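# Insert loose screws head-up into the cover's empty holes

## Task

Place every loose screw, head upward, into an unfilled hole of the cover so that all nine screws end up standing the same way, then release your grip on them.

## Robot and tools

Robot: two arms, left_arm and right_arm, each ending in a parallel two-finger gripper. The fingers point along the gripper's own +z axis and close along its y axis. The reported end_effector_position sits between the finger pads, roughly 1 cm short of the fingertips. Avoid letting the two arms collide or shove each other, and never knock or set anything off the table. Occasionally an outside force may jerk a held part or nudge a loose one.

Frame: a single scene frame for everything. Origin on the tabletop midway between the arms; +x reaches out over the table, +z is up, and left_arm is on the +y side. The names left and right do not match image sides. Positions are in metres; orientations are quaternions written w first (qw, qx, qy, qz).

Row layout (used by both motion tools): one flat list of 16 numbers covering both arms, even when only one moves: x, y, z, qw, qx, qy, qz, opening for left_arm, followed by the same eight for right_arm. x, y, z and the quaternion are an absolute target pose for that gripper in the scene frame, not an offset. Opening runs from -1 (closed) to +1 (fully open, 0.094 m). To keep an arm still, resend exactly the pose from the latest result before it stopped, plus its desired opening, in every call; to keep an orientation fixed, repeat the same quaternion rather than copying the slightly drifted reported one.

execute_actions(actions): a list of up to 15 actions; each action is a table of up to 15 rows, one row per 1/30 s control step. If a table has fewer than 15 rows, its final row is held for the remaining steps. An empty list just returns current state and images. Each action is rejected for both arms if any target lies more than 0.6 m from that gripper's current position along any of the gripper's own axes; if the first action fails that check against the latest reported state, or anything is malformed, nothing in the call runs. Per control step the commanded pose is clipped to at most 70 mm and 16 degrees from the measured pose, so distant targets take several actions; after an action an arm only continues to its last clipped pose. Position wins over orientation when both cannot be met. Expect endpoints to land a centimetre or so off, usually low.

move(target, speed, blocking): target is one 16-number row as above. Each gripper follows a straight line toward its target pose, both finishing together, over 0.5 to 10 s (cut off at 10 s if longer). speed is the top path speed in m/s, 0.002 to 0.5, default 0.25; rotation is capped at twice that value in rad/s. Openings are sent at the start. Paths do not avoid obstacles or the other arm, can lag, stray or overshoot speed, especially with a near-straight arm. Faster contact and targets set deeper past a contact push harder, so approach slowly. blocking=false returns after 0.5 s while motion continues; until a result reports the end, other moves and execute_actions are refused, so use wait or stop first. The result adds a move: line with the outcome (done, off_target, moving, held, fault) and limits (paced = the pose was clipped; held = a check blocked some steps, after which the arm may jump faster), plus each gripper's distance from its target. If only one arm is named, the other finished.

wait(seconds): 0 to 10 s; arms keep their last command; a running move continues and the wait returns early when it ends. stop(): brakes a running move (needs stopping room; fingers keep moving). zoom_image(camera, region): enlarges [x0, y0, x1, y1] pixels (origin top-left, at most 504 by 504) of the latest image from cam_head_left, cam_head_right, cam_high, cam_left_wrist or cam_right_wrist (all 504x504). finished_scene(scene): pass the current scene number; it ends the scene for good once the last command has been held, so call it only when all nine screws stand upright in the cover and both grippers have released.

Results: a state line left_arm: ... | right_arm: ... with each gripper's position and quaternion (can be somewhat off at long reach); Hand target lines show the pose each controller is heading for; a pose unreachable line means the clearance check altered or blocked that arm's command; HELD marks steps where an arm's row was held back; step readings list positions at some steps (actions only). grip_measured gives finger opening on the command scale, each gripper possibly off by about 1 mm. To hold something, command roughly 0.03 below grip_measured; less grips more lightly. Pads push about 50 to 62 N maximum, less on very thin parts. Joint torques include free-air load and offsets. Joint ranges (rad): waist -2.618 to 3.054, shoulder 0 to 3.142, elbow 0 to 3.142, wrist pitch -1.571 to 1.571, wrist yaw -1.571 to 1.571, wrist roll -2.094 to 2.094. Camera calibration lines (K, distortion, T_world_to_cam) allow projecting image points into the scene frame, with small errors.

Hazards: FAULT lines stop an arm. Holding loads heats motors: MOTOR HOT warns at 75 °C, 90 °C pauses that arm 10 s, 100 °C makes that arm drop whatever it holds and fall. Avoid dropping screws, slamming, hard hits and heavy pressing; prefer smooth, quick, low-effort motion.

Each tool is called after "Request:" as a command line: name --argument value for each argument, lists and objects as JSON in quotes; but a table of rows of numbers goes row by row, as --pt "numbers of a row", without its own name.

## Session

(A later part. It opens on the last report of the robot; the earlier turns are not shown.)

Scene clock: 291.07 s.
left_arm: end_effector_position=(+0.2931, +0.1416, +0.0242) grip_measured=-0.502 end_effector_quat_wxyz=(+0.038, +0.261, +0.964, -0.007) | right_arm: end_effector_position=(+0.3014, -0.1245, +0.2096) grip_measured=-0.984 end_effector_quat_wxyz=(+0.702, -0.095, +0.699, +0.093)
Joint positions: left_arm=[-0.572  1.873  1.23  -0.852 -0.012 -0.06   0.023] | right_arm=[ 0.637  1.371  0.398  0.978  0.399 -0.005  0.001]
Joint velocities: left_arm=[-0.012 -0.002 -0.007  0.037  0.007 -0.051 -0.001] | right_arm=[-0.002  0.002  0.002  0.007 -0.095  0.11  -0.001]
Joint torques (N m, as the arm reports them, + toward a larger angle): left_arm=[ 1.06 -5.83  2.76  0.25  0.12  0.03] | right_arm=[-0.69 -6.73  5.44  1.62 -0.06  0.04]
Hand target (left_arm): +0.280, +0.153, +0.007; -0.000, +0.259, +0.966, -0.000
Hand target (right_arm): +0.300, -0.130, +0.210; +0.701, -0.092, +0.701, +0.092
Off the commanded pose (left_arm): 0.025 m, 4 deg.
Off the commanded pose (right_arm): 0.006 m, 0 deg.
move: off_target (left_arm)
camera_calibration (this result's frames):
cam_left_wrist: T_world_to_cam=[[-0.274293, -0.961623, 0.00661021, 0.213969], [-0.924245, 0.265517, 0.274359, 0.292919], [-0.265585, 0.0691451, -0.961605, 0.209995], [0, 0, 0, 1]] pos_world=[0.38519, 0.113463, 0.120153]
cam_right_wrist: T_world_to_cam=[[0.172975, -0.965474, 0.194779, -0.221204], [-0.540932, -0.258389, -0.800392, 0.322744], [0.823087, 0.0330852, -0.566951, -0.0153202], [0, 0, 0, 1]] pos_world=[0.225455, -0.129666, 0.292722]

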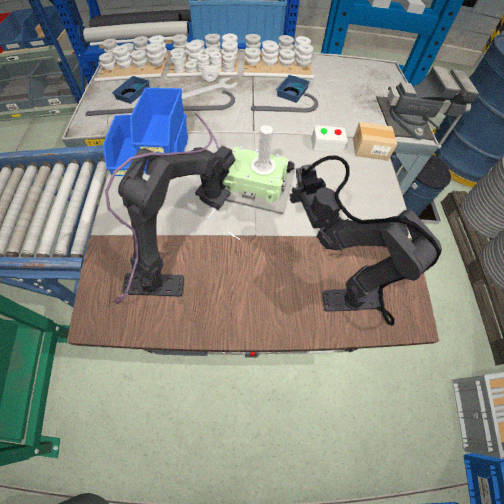

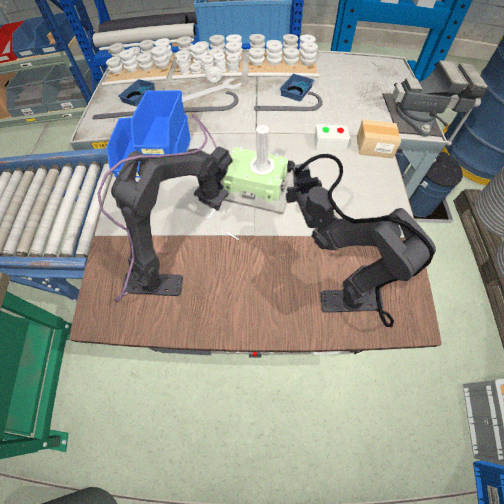

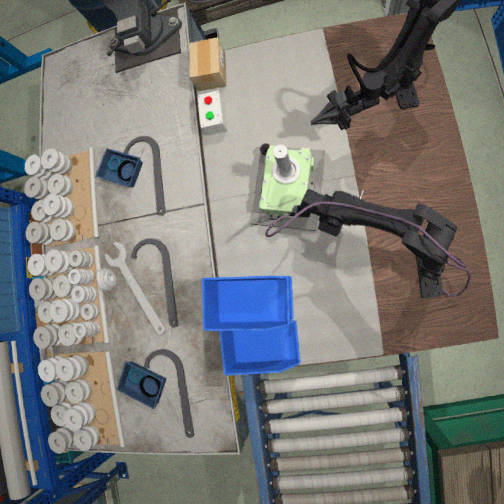

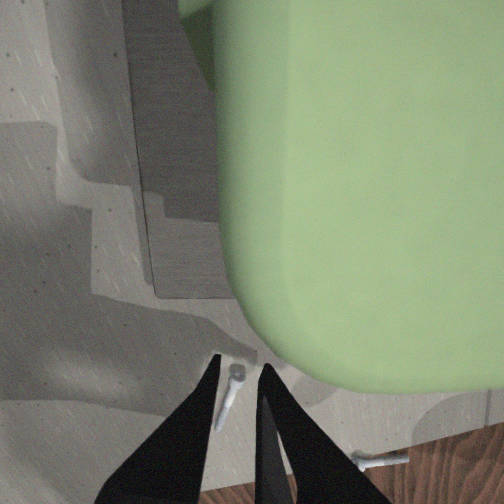

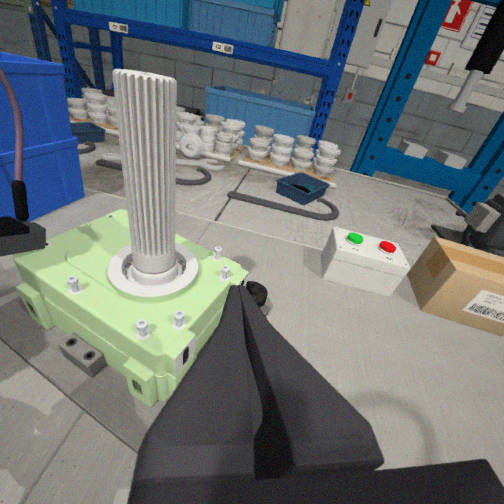

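Request:
move --target '[0.262,0.163,0.06,0.37,0.239,0.893,-0.099,-0.5,0.30,-0.13,0.21,0.701,-0.092,0.701,0.092,-1]' --speed 0.15

Request:
move --target '[0.258,0.165,0.002,0.37,0.239,0.893,-0.099,-0.5,0.30,-0.13,0.21,0.701,-0.092,0.701,0.092,-1]' --speed 0.06

Request:
move --target '[0.258,0.165,0.008,0.37,0.239,0.893,-0.099,-1,0.30,-0.13,0.21,0.701,-0.092,0.701,0.092,-1]'

Request:
move --target '[0.198,0.20,0.014,0.37,0.239,0.893,-0.099,-1,0.30,-0.13,0.21,0.701,-0.092,0.701,0.092,-1]' --speed 0.08

Request:
move --target '[0.198,0.20,0.014,0.37,0.239,0.893,-0.099,-0.5,0.30,-0.13,0.21,0.701,-0.092,0.701,0.092,-1]'

Request:
move --target '[0.22,0.188,0.05,0,0.259,0.966,0,-0.5,0.30,-0.13,0.21,0.701,-0.092,0.701,0.092,-1]' --speed 0.15

Request:
move --target '[0.22,0.188,0.006,0,0.259,0.966,0,-0.5,0.30,-0.13,0.21,0.701,-0.092,0.701,0.092,-1]' --speed 0.06

Scene clock: 294.33 s.
left_arm: end_effector_position=(+0.2632, +0.1638, +0.0558) grip_measured=-0.502 end_effector_quat_wxyz=(+0.359, +0.240, +0.897, -0.098) | right_arm: end_effector_position=(+0.3014, -0.1245, +0.2096) grip_measured=-0.984 end_effector_quat_wxyz=(+0.702, -0.095, +0.699, +0.093)
Joint positions: left_arm=[-0.592  1.199  0.422 -0.032 -0.057 -0.065  0.023] | right_arm=[ 0.637  1.371  0.398  0.978  0.399 -0.005  0.001]
Joint velocities: left_arm=[-0.012  0.007 -0.002 -0.037  0.007  0.007  0.001] | right_arm=[-0.002 -0.002 -0.012  0.007  0.022  0.051  0.   ]
Joint torques (N m, as the arm reports them, + toward a larger angle): left_arm=[-1.02 -4.82  4.42  1.69 -0.18 -0.1 ] | right_arm=[-0.71 -6.72  5.41  1.62 -0.06  0.05]
Hand target (left_arm): +0.262, +0.163, +0.059; +0.370, +0.237, +0.893, -0.099
Hand target (right_arm): +0.300, -0.130, +0.210; +0.701, -0.092, +0.701, +0.092
Off the commanded pose (left_arm): 0.004 m, 1 deg.
Off the commanded pose (right_arm): 0.006 m, 0 deg.
move: done
camera_calibration (this result's frames):
cam_left_wrist: T_world_to_cam=[[-0.324953, -0.930153, 0.170942, 0.225927], [-0.893915, 0.243082, -0.3766, 0.282779], [0.308743, -0.275185, -0.910467, 0.133305], [0, 0, 0, 1]] pos_world=[0.285039, 0.178092, 0.189244]
cam_right_wrist: T_world_to_cam=[[0.172975, -0.965474, 0.194779, -0.221204], [-0.540932, -0.258389, -0.800392, 0.322744], [0.823087, 0.0330852, -0.566951, -0.0153202], [0, 0, 0, 1]] pos_world=[0.225455, -0.129666, 0.292722]

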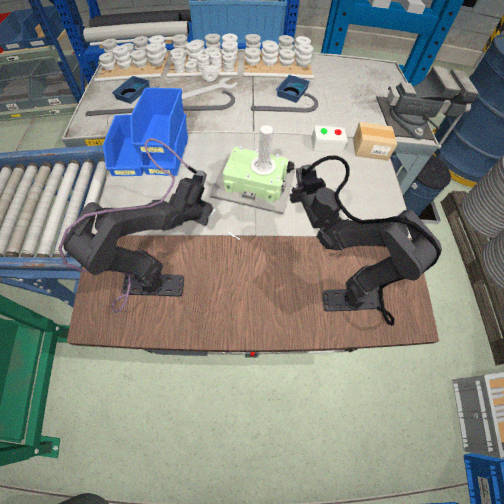

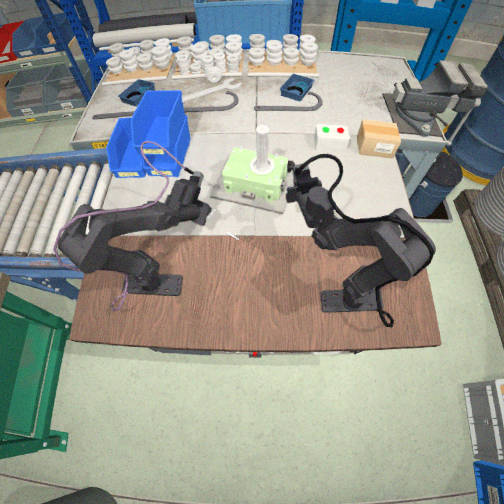

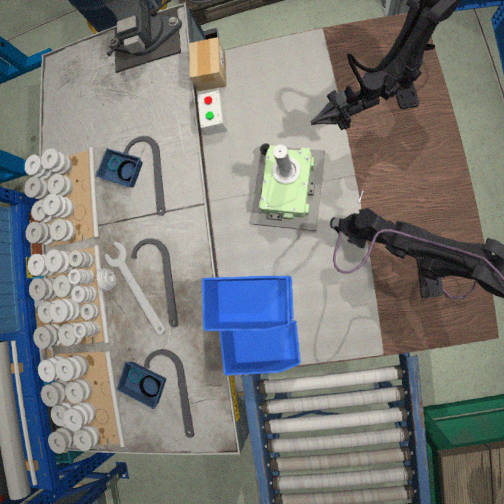

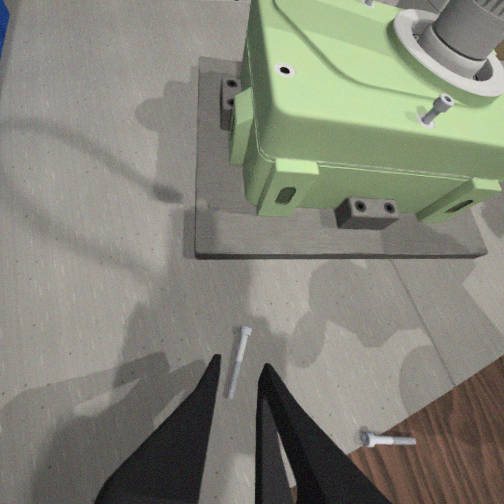

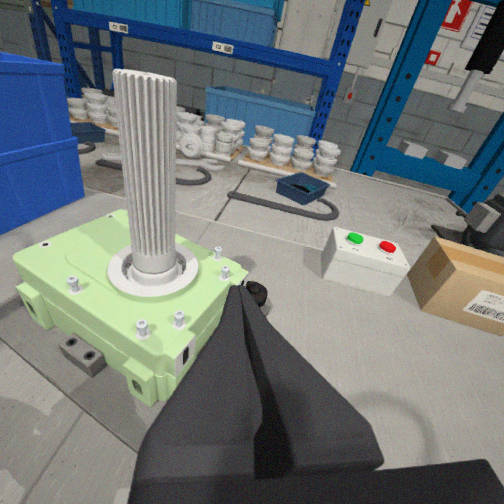

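Scene clock: 295.63 s.
left_arm: end_effector_position=(+0.2695, +0.1607, +0.0189) grip_measured=-0.502 end_effector_quat_wxyz=(+0.393, +0.233, +0.883, -0.107) | right_arm: end_effector_position=(+0.3014, -0.1245, +0.2096) grip_measured=-0.984 end_effector_quat_wxyz=(+0.702, -0.095, +0.699, +0.093)
Joint positions: left_arm=[-0.592  1.39   0.276  0.381 -0.064 -0.065  0.023] | right_arm=[ 0.637  1.371  0.398  0.978  0.399 -0.005  0.001]
Joint velocities: left_arm=[ 0.022  0.007  0.002  0.022  0.022 -0.007 -0.   ] | right_arm=[-0.017 -0.007 -0.007  0.022 -0.051 -0.037 -0.   ]
Joint torques (N m, as the arm reports them, + toward a larger angle): left_arm=[-1.17 -2.26  2.95  1.51 -0.14 -0.07] | right_arm=[-0.7  -6.68  5.45  1.62 -0.06  0.05]
Hand target (left_arm): +0.258, +0.166, +0.003; +0.370, +0.239, +0.892, -0.099
Hand target (right_arm): +0.300, -0.130, +0.210; +0.701, -0.092, +0.701, +0.092
Off the commanded pose (left_arm): 0.021 m, 3 deg.
Off the commanded pose (right_arm): 0.006 m, 0 deg.
move: off_target (left_arm)
camera_calibration (this result's frames):
cam_left_wrist: T_world_to_cam=[[-0.33258, -0.924353, 0.186983, 0.232262], [-0.868149, 0.222631, -0.443568, 0.272803], [0.368385, -0.309851, -0.876519, 0.0857593], [0, 0, 0, 1]] pos_world=[0.282487, 0.18053, 0.152747]
cam_right_wrist: T_world_to_cam=[[0.172975, -0.965474, 0.194779, -0.221204], [-0.540932, -0.258389, -0.800392, 0.322744], [0.823087, 0.0330852, -0.566951, -0.0153202], [0, 0, 0, 1]] pos_world=[0.225455, -0.129666, 0.292722]

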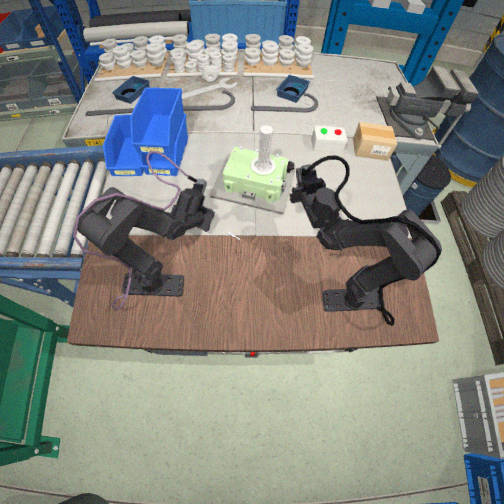

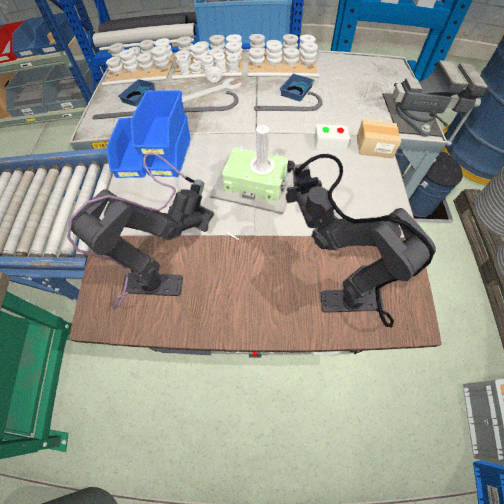

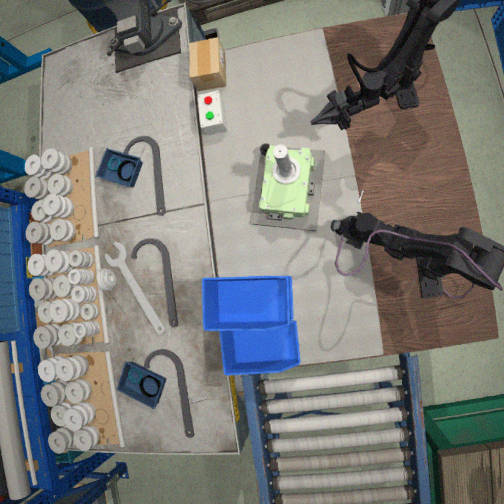

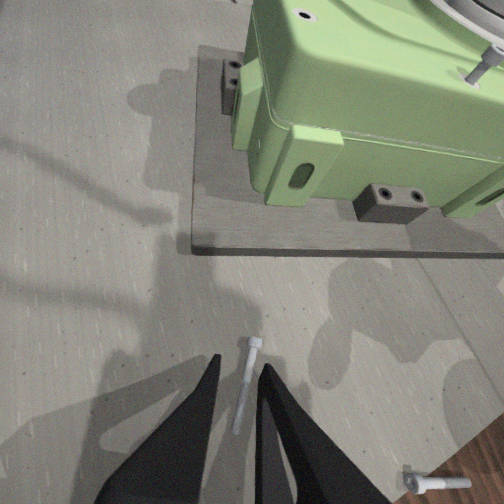

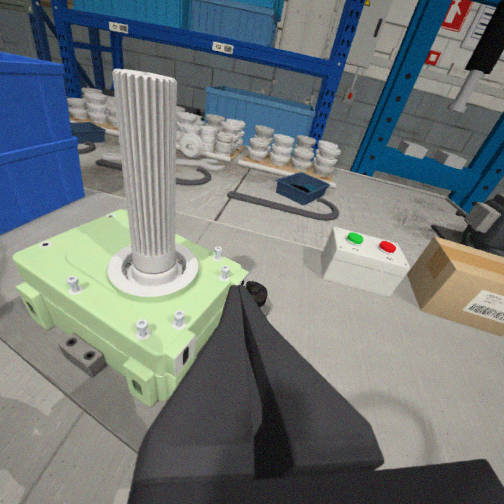

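Scene clock: 296.33 s.
left_arm: end_effector_position=(+0.2695, +0.1607, +0.0189) grip_measured=-0.948 end_effector_quat_wxyz=(+0.393, +0.233, +0.883, -0.107) | right_arm: end_effector_position=(+0.3014, -0.1245, +0.2096) grip_measured=-0.984 end_effector_quat_wxyz=(+0.702, -0.095, +0.699, +0.093)
Joint positions: left_arm=[-0.592  1.39   0.276  0.381 -0.064 -0.065  0.002] | right_arm=[ 0.637  1.371  0.398  0.978  0.399 -0.005  0.001]
Joint velocities: left_arm=[ 0.007 -0.002 -0.007 -0.007 -0.095  0.051 -0.001] | right_arm=[-0.007  0.002 -0.027 -0.095 -0.051  0.007 -0.   ]
Joint torques (N m, as the arm reports them, + toward a larger angle): left_arm=[-1.16 -4.12  3.73  1.15 -0.13 -0.07] | right_arm=[-0.71 -6.72  5.43  1.61 -0.07  0.04]
Hand target (left_arm): +0.258, +0.165, +0.008; +0.370, +0.239, +0.892, -0.099
Hand target (right_arm): +0.300, -0.130, +0.210; +0.701, -0.092, +0.701, +0.092
Off the commanded pose (left_arm): 0.016 m, 3 deg.
Off the commanded pose (right_arm): 0.006 m, 0 deg.
move: off_target (left_arm)
camera_calibration (this result's frames):
cam_left_wrist: T_world_to_cam=[[-0.33258, -0.924353, 0.186983, 0.232262], [-0.868149, 0.222631, -0.443568, 0.272803], [0.368385, -0.309851, -0.876519, 0.0857593], [0, 0, 0, 1]] pos_world=[0.282487, 0.18053, 0.152747]
cam_right_wrist: T_world_to_cam=[[0.172975, -0.965474, 0.194779, -0.221204], [-0.540932, -0.258389, -0.800392, 0.322744], [0.823087, 0.0330852, -0.566951, -0.0153202], [0, 0, 0, 1]] pos_world=[0.225455, -0.129666, 0.292722]

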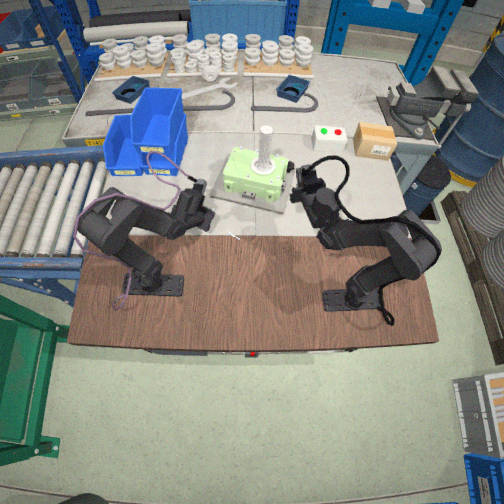

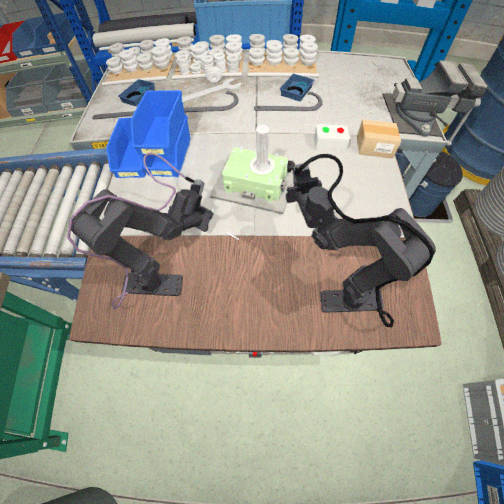

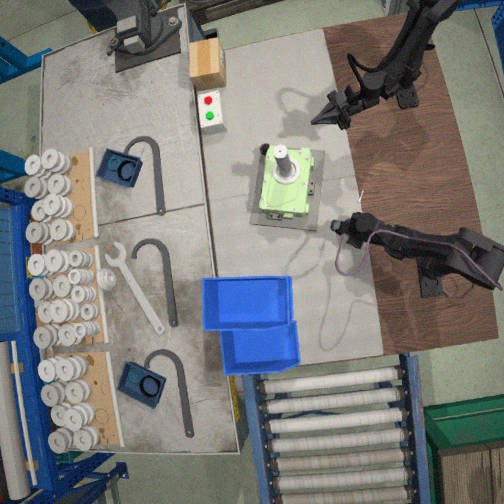

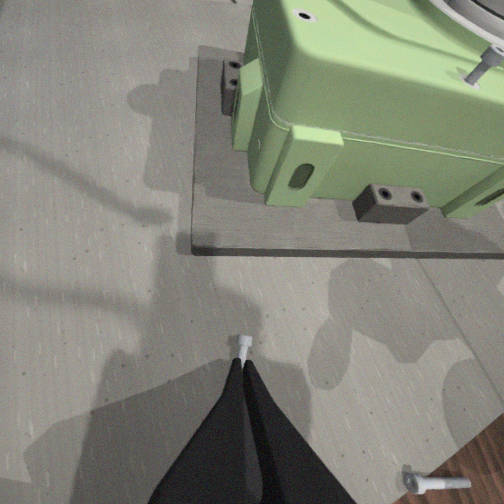

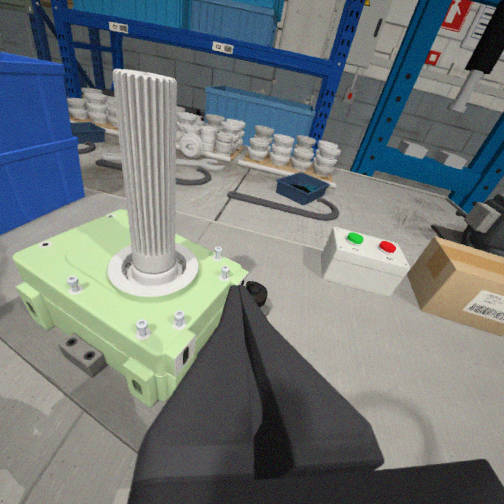

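Scene clock: 297.90 s.
left_arm: end_effector_position=(+0.2056, +0.1951, +0.0180) grip_measured=-0.948 end_effector_quat_wxyz=(+0.379, +0.240, +0.887, -0.106) | right_arm: end_effector_position=(+0.3014, -0.1245, +0.2096) grip_measured=-0.984 end_effector_quat_wxyz=(+0.702, -0.095, +0.699, +0.093)
Joint positions: left_arm=[-0.648  0.891  0.09   0.036 -0.094 -0.099  0.002] | right_arm=[ 0.637  1.371  0.398  0.978  0.399 -0.005  0.001]
Joint velocities: left_arm=[-0.017 -0.066  0.022 -0.037 -0.007  0.007  0.001] | right_arm=[-0.007 -0.002 -0.002 -0.037 -0.022 -0.066  0.   ]
Joint torques (N m, as the arm reports them, + toward a larger angle): left_arm=[-1.01 -2.3   4.66  1.33 -0.22 -0.09] | right_arm=[-0.7  -6.71  5.42  1.62 -0.06  0.05]
Hand target (left_arm): +0.200, +0.199, +0.012; +0.370, +0.239, +0.892, -0.099
Hand target (right_arm): +0.300, -0.130, +0.210; +0.701, -0.092, +0.701, +0.092
Off the commanded pose (left_arm): 0.010 m, 1 deg.
Off the commanded pose (right_arm): 0.006 m, 0 deg.
move: done
camera_calibration (this result's frames):
cam_left_wrist: T_world_to_cam=[[-0.337395, -0.923541, 0.182309, 0.243859], [-0.877157, 0.238133, -0.416999, 0.207653], [0.341702, -0.300607, -0.890435, 0.123139], [0, 0, 0, 1]] pos_world=[0.222344, 0.212782, 0.151781]
cam_right_wrist: T_world_to_cam=[[0.172975, -0.965474, 0.194779, -0.221204], [-0.540932, -0.258389, -0.800392, 0.322744], [0.823087, 0.0330852, -0.566951, -0.0153202], [0, 0, 0, 1]] pos_world=[0.225455, -0.129666, 0.292722]

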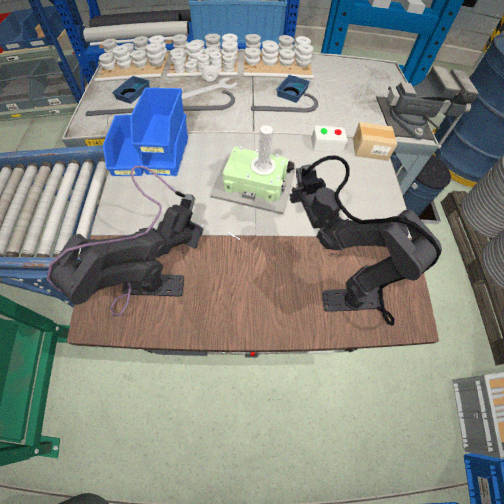

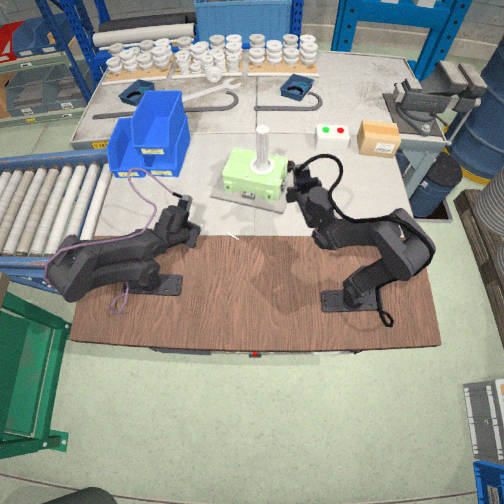

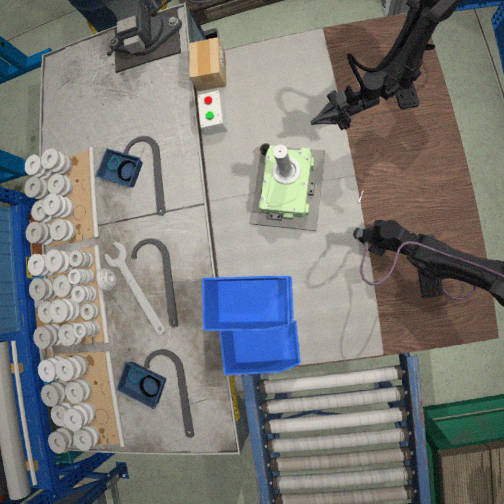

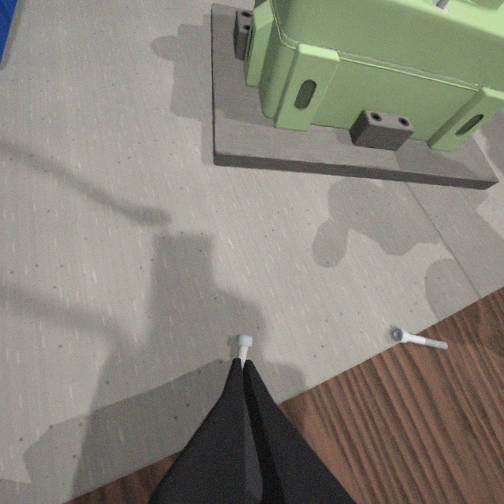

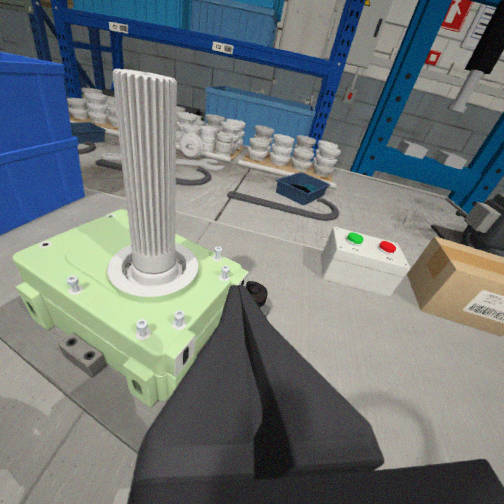

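Scene clock: 298.60 s.
left_arm: end_effector_position=(+0.2045, +0.1965, +0.0180) grip_measured=-0.502 end_effector_quat_wxyz=(+0.378, +0.239, +0.888, -0.104) | right_arm: end_effector_position=(+0.3014, -0.1245, +0.2096) grip_measured=-0.984 end_effector_quat_wxyz=(+0.702, -0.095, +0.699, +0.093)
Joint positions: left_arm=[-0.648  0.877  0.09   0.018 -0.097 -0.101  0.023] | right_arm=[ 0.637  1.371  0.398  0.978  0.399 -0.005  0.001]
Joint velocities: left_arm=[ 0.022 -0.022 -0.002 -0.007  0.037 -0.007 -0.   ] | right_arm=[-0.002 -0.022 -0.002 -0.095 -0.022  0.081  0.   ]
Joint torques (N m, as the arm reports them, + toward a larger angle): left_arm=[-1.33 -2.41  4.85  1.31 -0.23 -0.13] | right_arm=[-0.69 -6.71  5.41  1.62 -0.06  0.04]
Hand target (left_arm): +0.199, +0.200, +0.013; +0.370, +0.239, +0.892, -0.099
Hand target (right_arm): +0.300, -0.130, +0.210; +0.701, -0.092, +0.701, +0.092
Off the commanded pose (left_arm): 0.008 m, 1 deg.
Off the commanded pose (right_arm): 0.006 m, 0 deg.
move: done
camera_calibration (this result's frames):
cam_left_wrist: T_world_to_cam=[[-0.334106, -0.925019, 0.180866, 0.24442], [-0.879114, 0.236632, -0.413719, 0.20697], [0.339899, -0.297228, -0.892258, 0.123579], [0, 0, 0, 1]] pos_world=[0.221608, 0.213849, 0.151684]
cam_right_wrist: T_world_to_cam=[[0.172975, -0.965474, 0.194779, -0.221204], [-0.540932, -0.258389, -0.800392, 0.322744], [0.823087, 0.0330852, -0.566951, -0.0153202], [0, 0, 0, 1]] pos_world=[0.225455, -0.129666, 0.292722]

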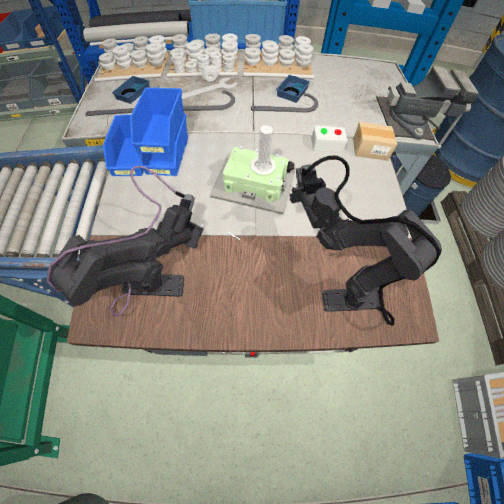

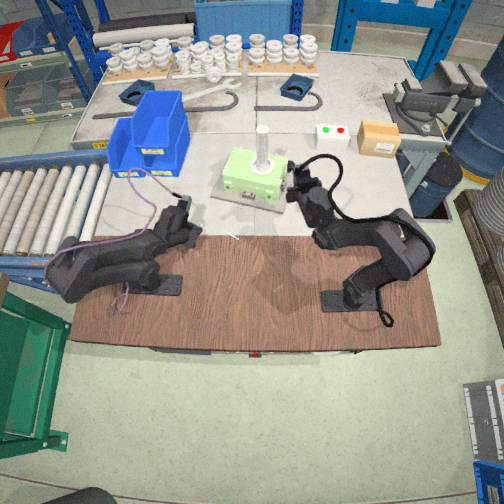

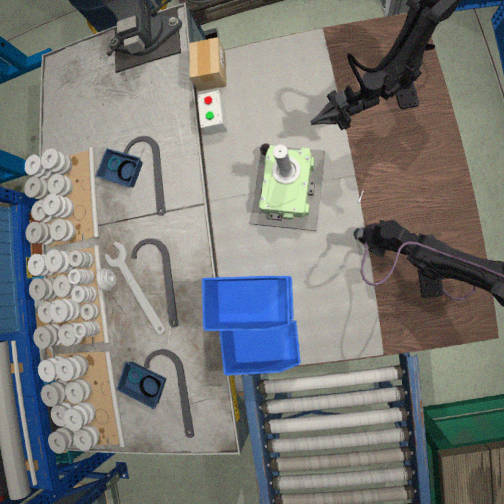

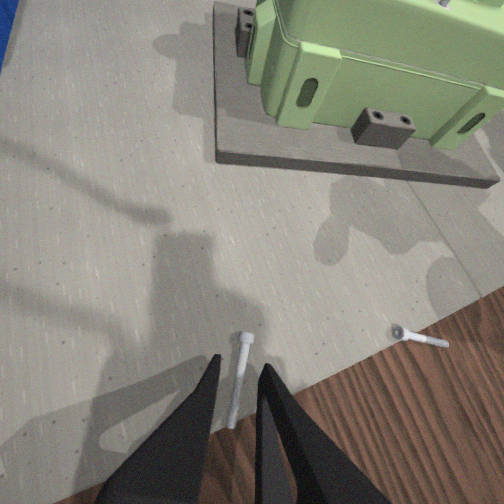

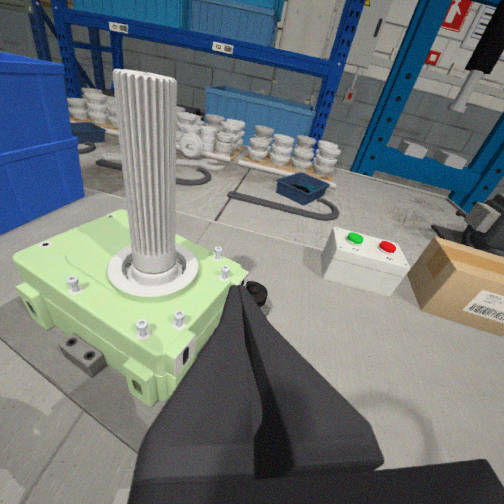

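Scene clock: 301.87 s.
left_arm: end_effector_position=(+0.2137, +0.1904, +0.0464) grip_measured=-0.502 end_effector_quat_wxyz=(-0.001, +0.262, +0.965, +0.006) | right_arm: end_effector_position=(+0.3014, -0.1245, +0.2096) grip_measured=-0.984 end_effector_quat_wxyz=(+0.702, -0.095, +0.699, +0.093)
Joint positions: left_arm=[-0.585  1.577  0.981 -0.982 -0.011 -0.073  0.023] | right_arm=[ 0.637  1.371  0.398  0.978  0.399 -0.005  0.001]
Joint velocities: left_arm=[ 0.002  0.002 -0.012 -0.022 -0.037  0.095 -0.001] | right_arm=[-0.002  0.032 -0.017 -0.007  0.051  0.066 -0.001]
Joint torques (N m, as the arm reports them, + toward a larger angle): left_arm=[ 1.03 -4.8   7.06  0.13  0.1   0.07] | right_arm=[-0.71 -6.72  5.44  1.63 -0.06  0.04]
Hand target (left_arm): +0.220, +0.188, +0.051; +0.000, +0.261, +0.965, +0.001
Hand target (right_arm): +0.300, -0.130, +0.210; +0.701, -0.092, +0.701, +0.092
Off the commanded pose (left_arm): 0.008 m, 1 deg.
Off the commanded pose (right_arm): 0.006 m, 0 deg.
move: done
camera_calibration (this result's frames):
cam_left_wrist: T_world_to_cam=[[-0.274713, -0.961356, -0.0181006, 0.240198], [-0.902698, 0.251376, 0.349208, 0.195114], [-0.331163, 0.112271, -0.93687, 0.211583], [0, 0, 0, 1]] pos_world=[0.312183, 0.158114, 0.134438]
cam_right_wrist: T_world_to_cam=[[0.172975, -0.965474, 0.194779, -0.221204], [-0.540932, -0.258389, -0.800392, 0.322744], [0.823087, 0.0330852, -0.566951, -0.0153202], [0, 0, 0, 1]] pos_world=[0.225455, -0.129666, 0.292722]

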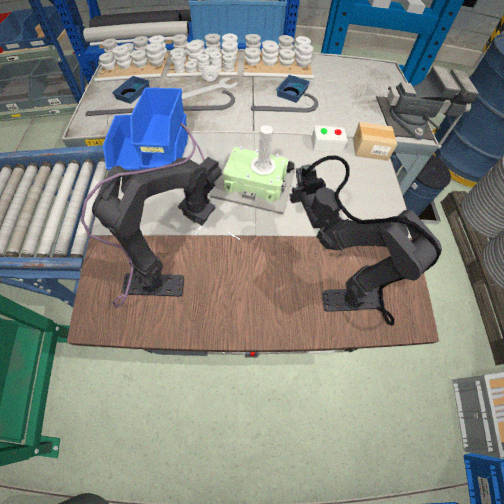

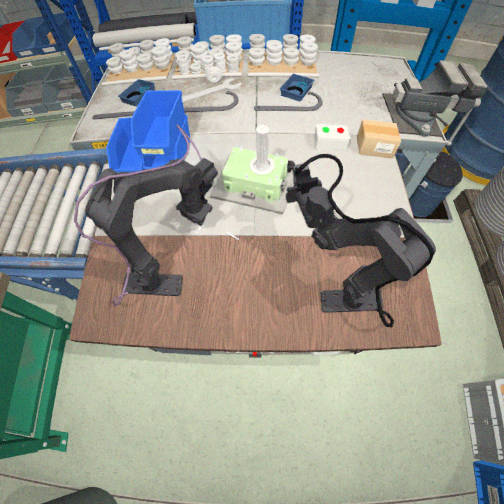

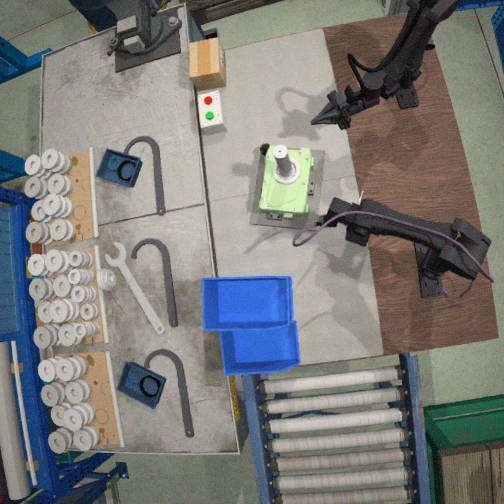

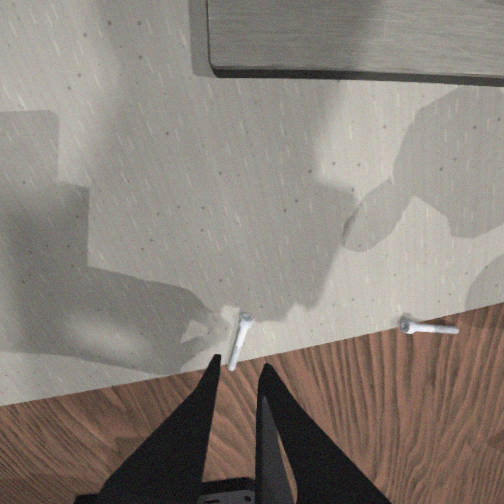

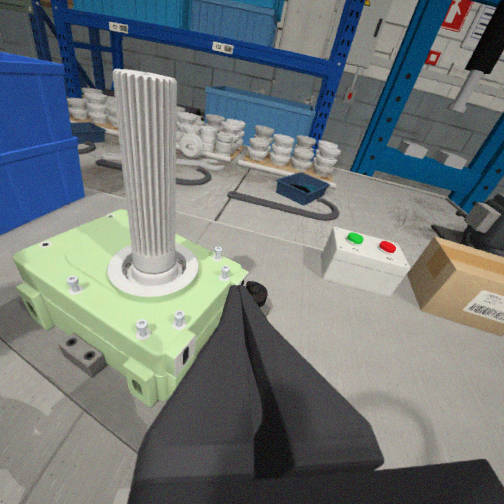

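Scene clock: 302.80 s.
left_arm: end_effector_position=(+0.2177, +0.1878, +0.0155) grip_measured=-0.502 end_effector_quat_wxyz=(-0.002, +0.261, +0.965, +0.005) | right_arm: end_effector_position=(+0.3014, -0.1244, +0.2096) grip_measured=-0.984 end_effector_quat_wxyz=(+0.702, -0.095, +0.699, +0.093)
Joint positions: left_arm=[-0.583  1.646  0.919 -0.85  -0.009 -0.073  0.023] | right_arm=[ 0.637  1.371  0.398  0.978  0.399 -0.005  0.001]
Joint velocities: left_arm=[-0.022 -0.032  0.027  0.022  0.007  0.051 -0.   ] | right_arm=[-0.007 -0.012 -0.002  0.037 -0.007 -0.022  0.001]
Joint torques (N m, as the arm reports them, + toward a larger angle): left_arm=[ 0.94 -4.6   3.08  0.72  0.08  0.04] | right_arm=[-0.7  -6.75  5.42  1.61 -0.06  0.04]
Hand target (left_arm): +0.220, +0.188, +0.007; -0.000, +0.259, +0.966, +0.000
Hand target (right_arm): +0.300, -0.130, +0.210; +0.701, -0.092, +0.701, +0.092
Off the commanded pose (left_arm): 0.010 m, 1 deg.
Off the commanded pose (right_arm): 0.006 m, 0 deg.
move: done
camera_calibration (this result's frames):
cam_left_wrist: T_world_to_cam=[[-0.272881, -0.961918, -0.0158101, 0.237869], [-0.902837, 0.250375, 0.349567, 0.210393], [-0.332296, 0.109664, -0.936778, 0.184957], [0, 0, 0, 1]] pos_world=[0.316321, 0.15585, 0.103478]
cam_right_wrist: T_world_to_cam=[[0.173343, -0.965408, 0.194781, -0.22124], [-0.540832, -0.258596, -0.800393, 0.322695], [0.823075, 0.0333984, -0.56695, -0.0152652], [0, 0, 0, 1]] pos_world=[0.225439, -0.12963, 0.292722]

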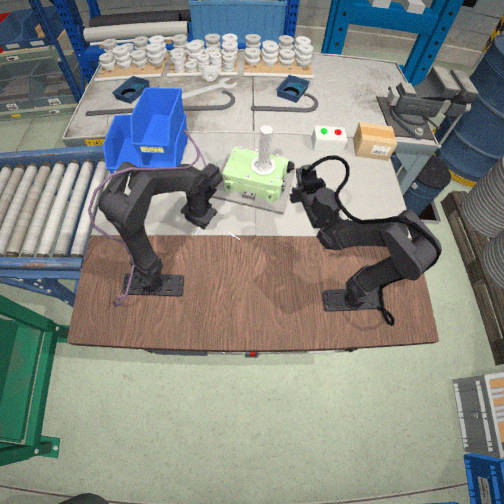

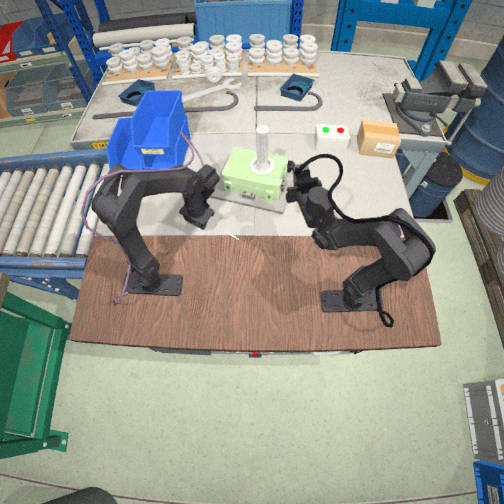

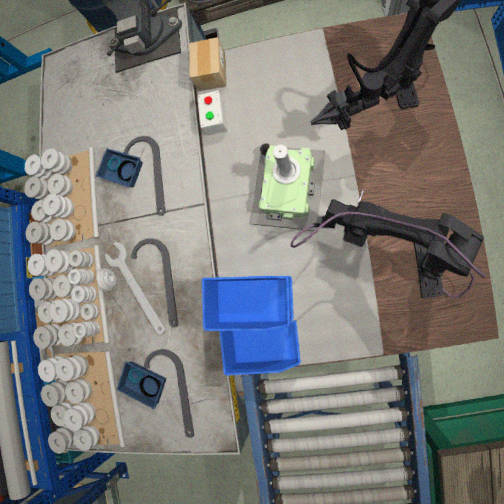

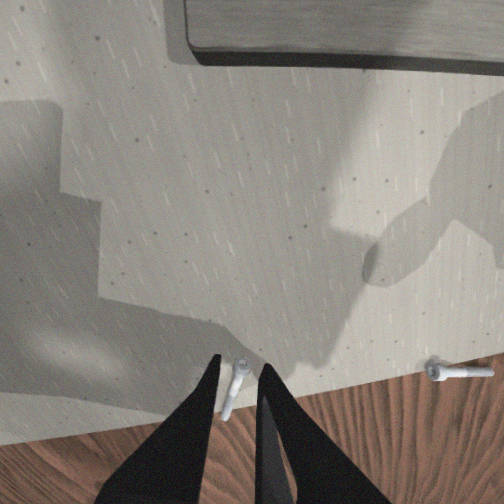

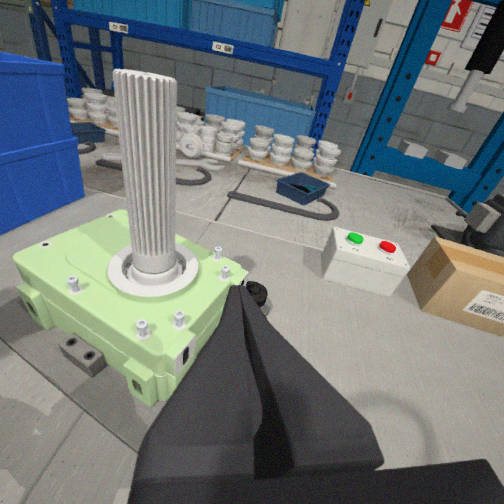

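Shift 11 mm toward tip.

Request:
move --target '[0.203,0.197,0.010,0,0.259,0.966,0,-0.5,0.30,-0.13,0.21,0.701,-0.092,0.701,0.092,-1]' --speed 0.04

Scene clock: 303.63 s.
left_arm: end_effector_position=(+0.2167, +0.1885, +0.0154) grip_measured=-0.502 end_effector_quat_wxyz=(+0.021, +0.261, +0.965, -0.003) | right_arm: end_effector_position=(+0.3014, -0.1244, +0.2096) grip_measured=-0.984 end_effector_quat_wxyz=(+0.702, -0.095, +0.699, +0.093)
Joint positions: left_arm=[-0.583  1.598  0.867 -0.798 -0.009 -0.073  0.023] | right_arm=[ 0.637  1.371  0.398  0.978  0.399 -0.005  0.001]
Joint velocities: left_arm=[ 0.002 -0.007 -0.007 -0.022 -0.095 -0.051 -0.001] | right_arm=[-0.017 -0.017 -0.012 -0.037 -0.081 -0.051 -0.001]
Joint torques (N m, as the arm reports them, + toward a larger angle): left_arm=[ 0.3  -6.29  2.18  0.13  0.09 -0.03] | right_arm=[-0.71 -6.73  5.42  1.61 -0.06  0.04]
Hand target (left_arm): +0.203, +0.197, +0.010; +0.000, +0.259, +0.966, +0.000
Hand target (right_arm): +0.300, -0.130, +0.210; +0.701, -0.092, +0.701, +0.092
Off the commanded pose (left_arm): 0.017 m, 2 deg.
Off the commanded pose (right_arm): 0.006 m, 0 deg.
move: off_target (left_arm)
camera_calibration (this result's frames):
cam_left_wrist: T_world_to_cam=[[-0.272558, -0.962139, -0.000461042, 0.237992], [-0.915844, 0.259297, 0.306586, 0.211141], [-0.294859, 0.0839848, -0.951843, 0.181423], [0, 0, 0, 1]] pos_world=[0.311733, 0.158997, 0.108063]
cam_right_wrist: T_world_to_cam=[[0.173343, -0.965408, 0.194781, -0.22124], [-0.540832, -0.258596, -0.800393, 0.322695], [0.823075, 0.0333984, -0.56695, -0.0152652], [0, 0, 0, 1]] pos_world=[0.225439, -0.12963, 0.292722]

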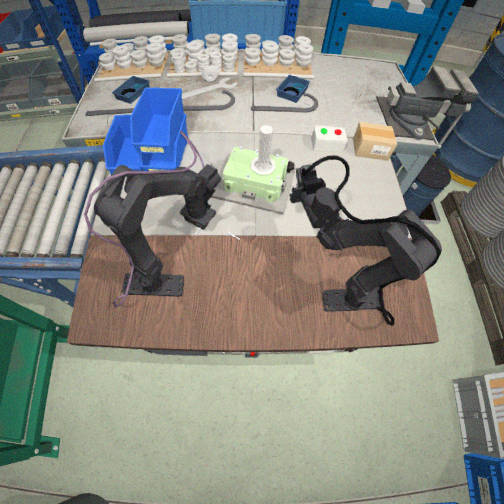

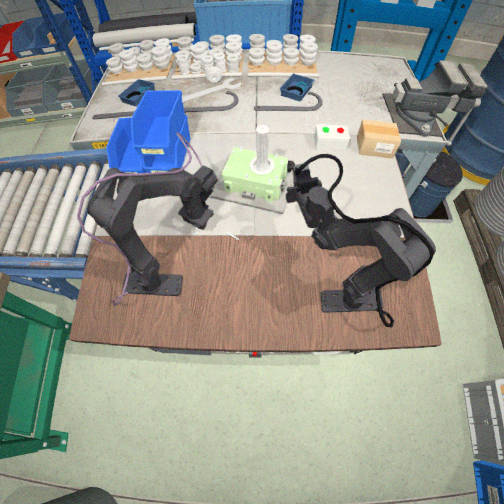

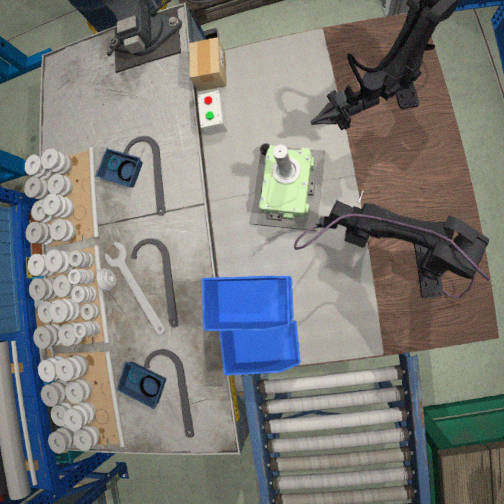

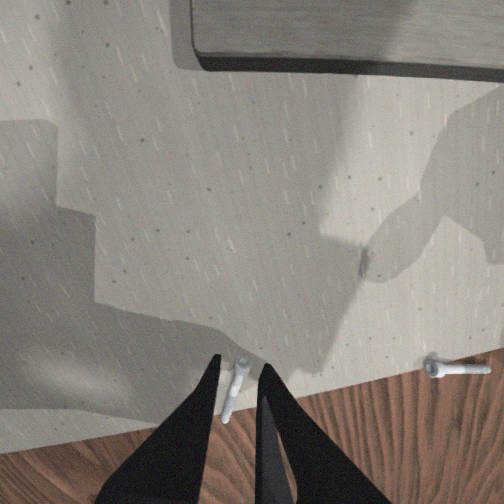

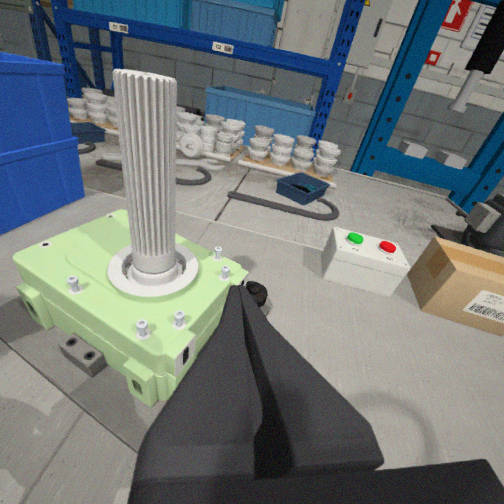

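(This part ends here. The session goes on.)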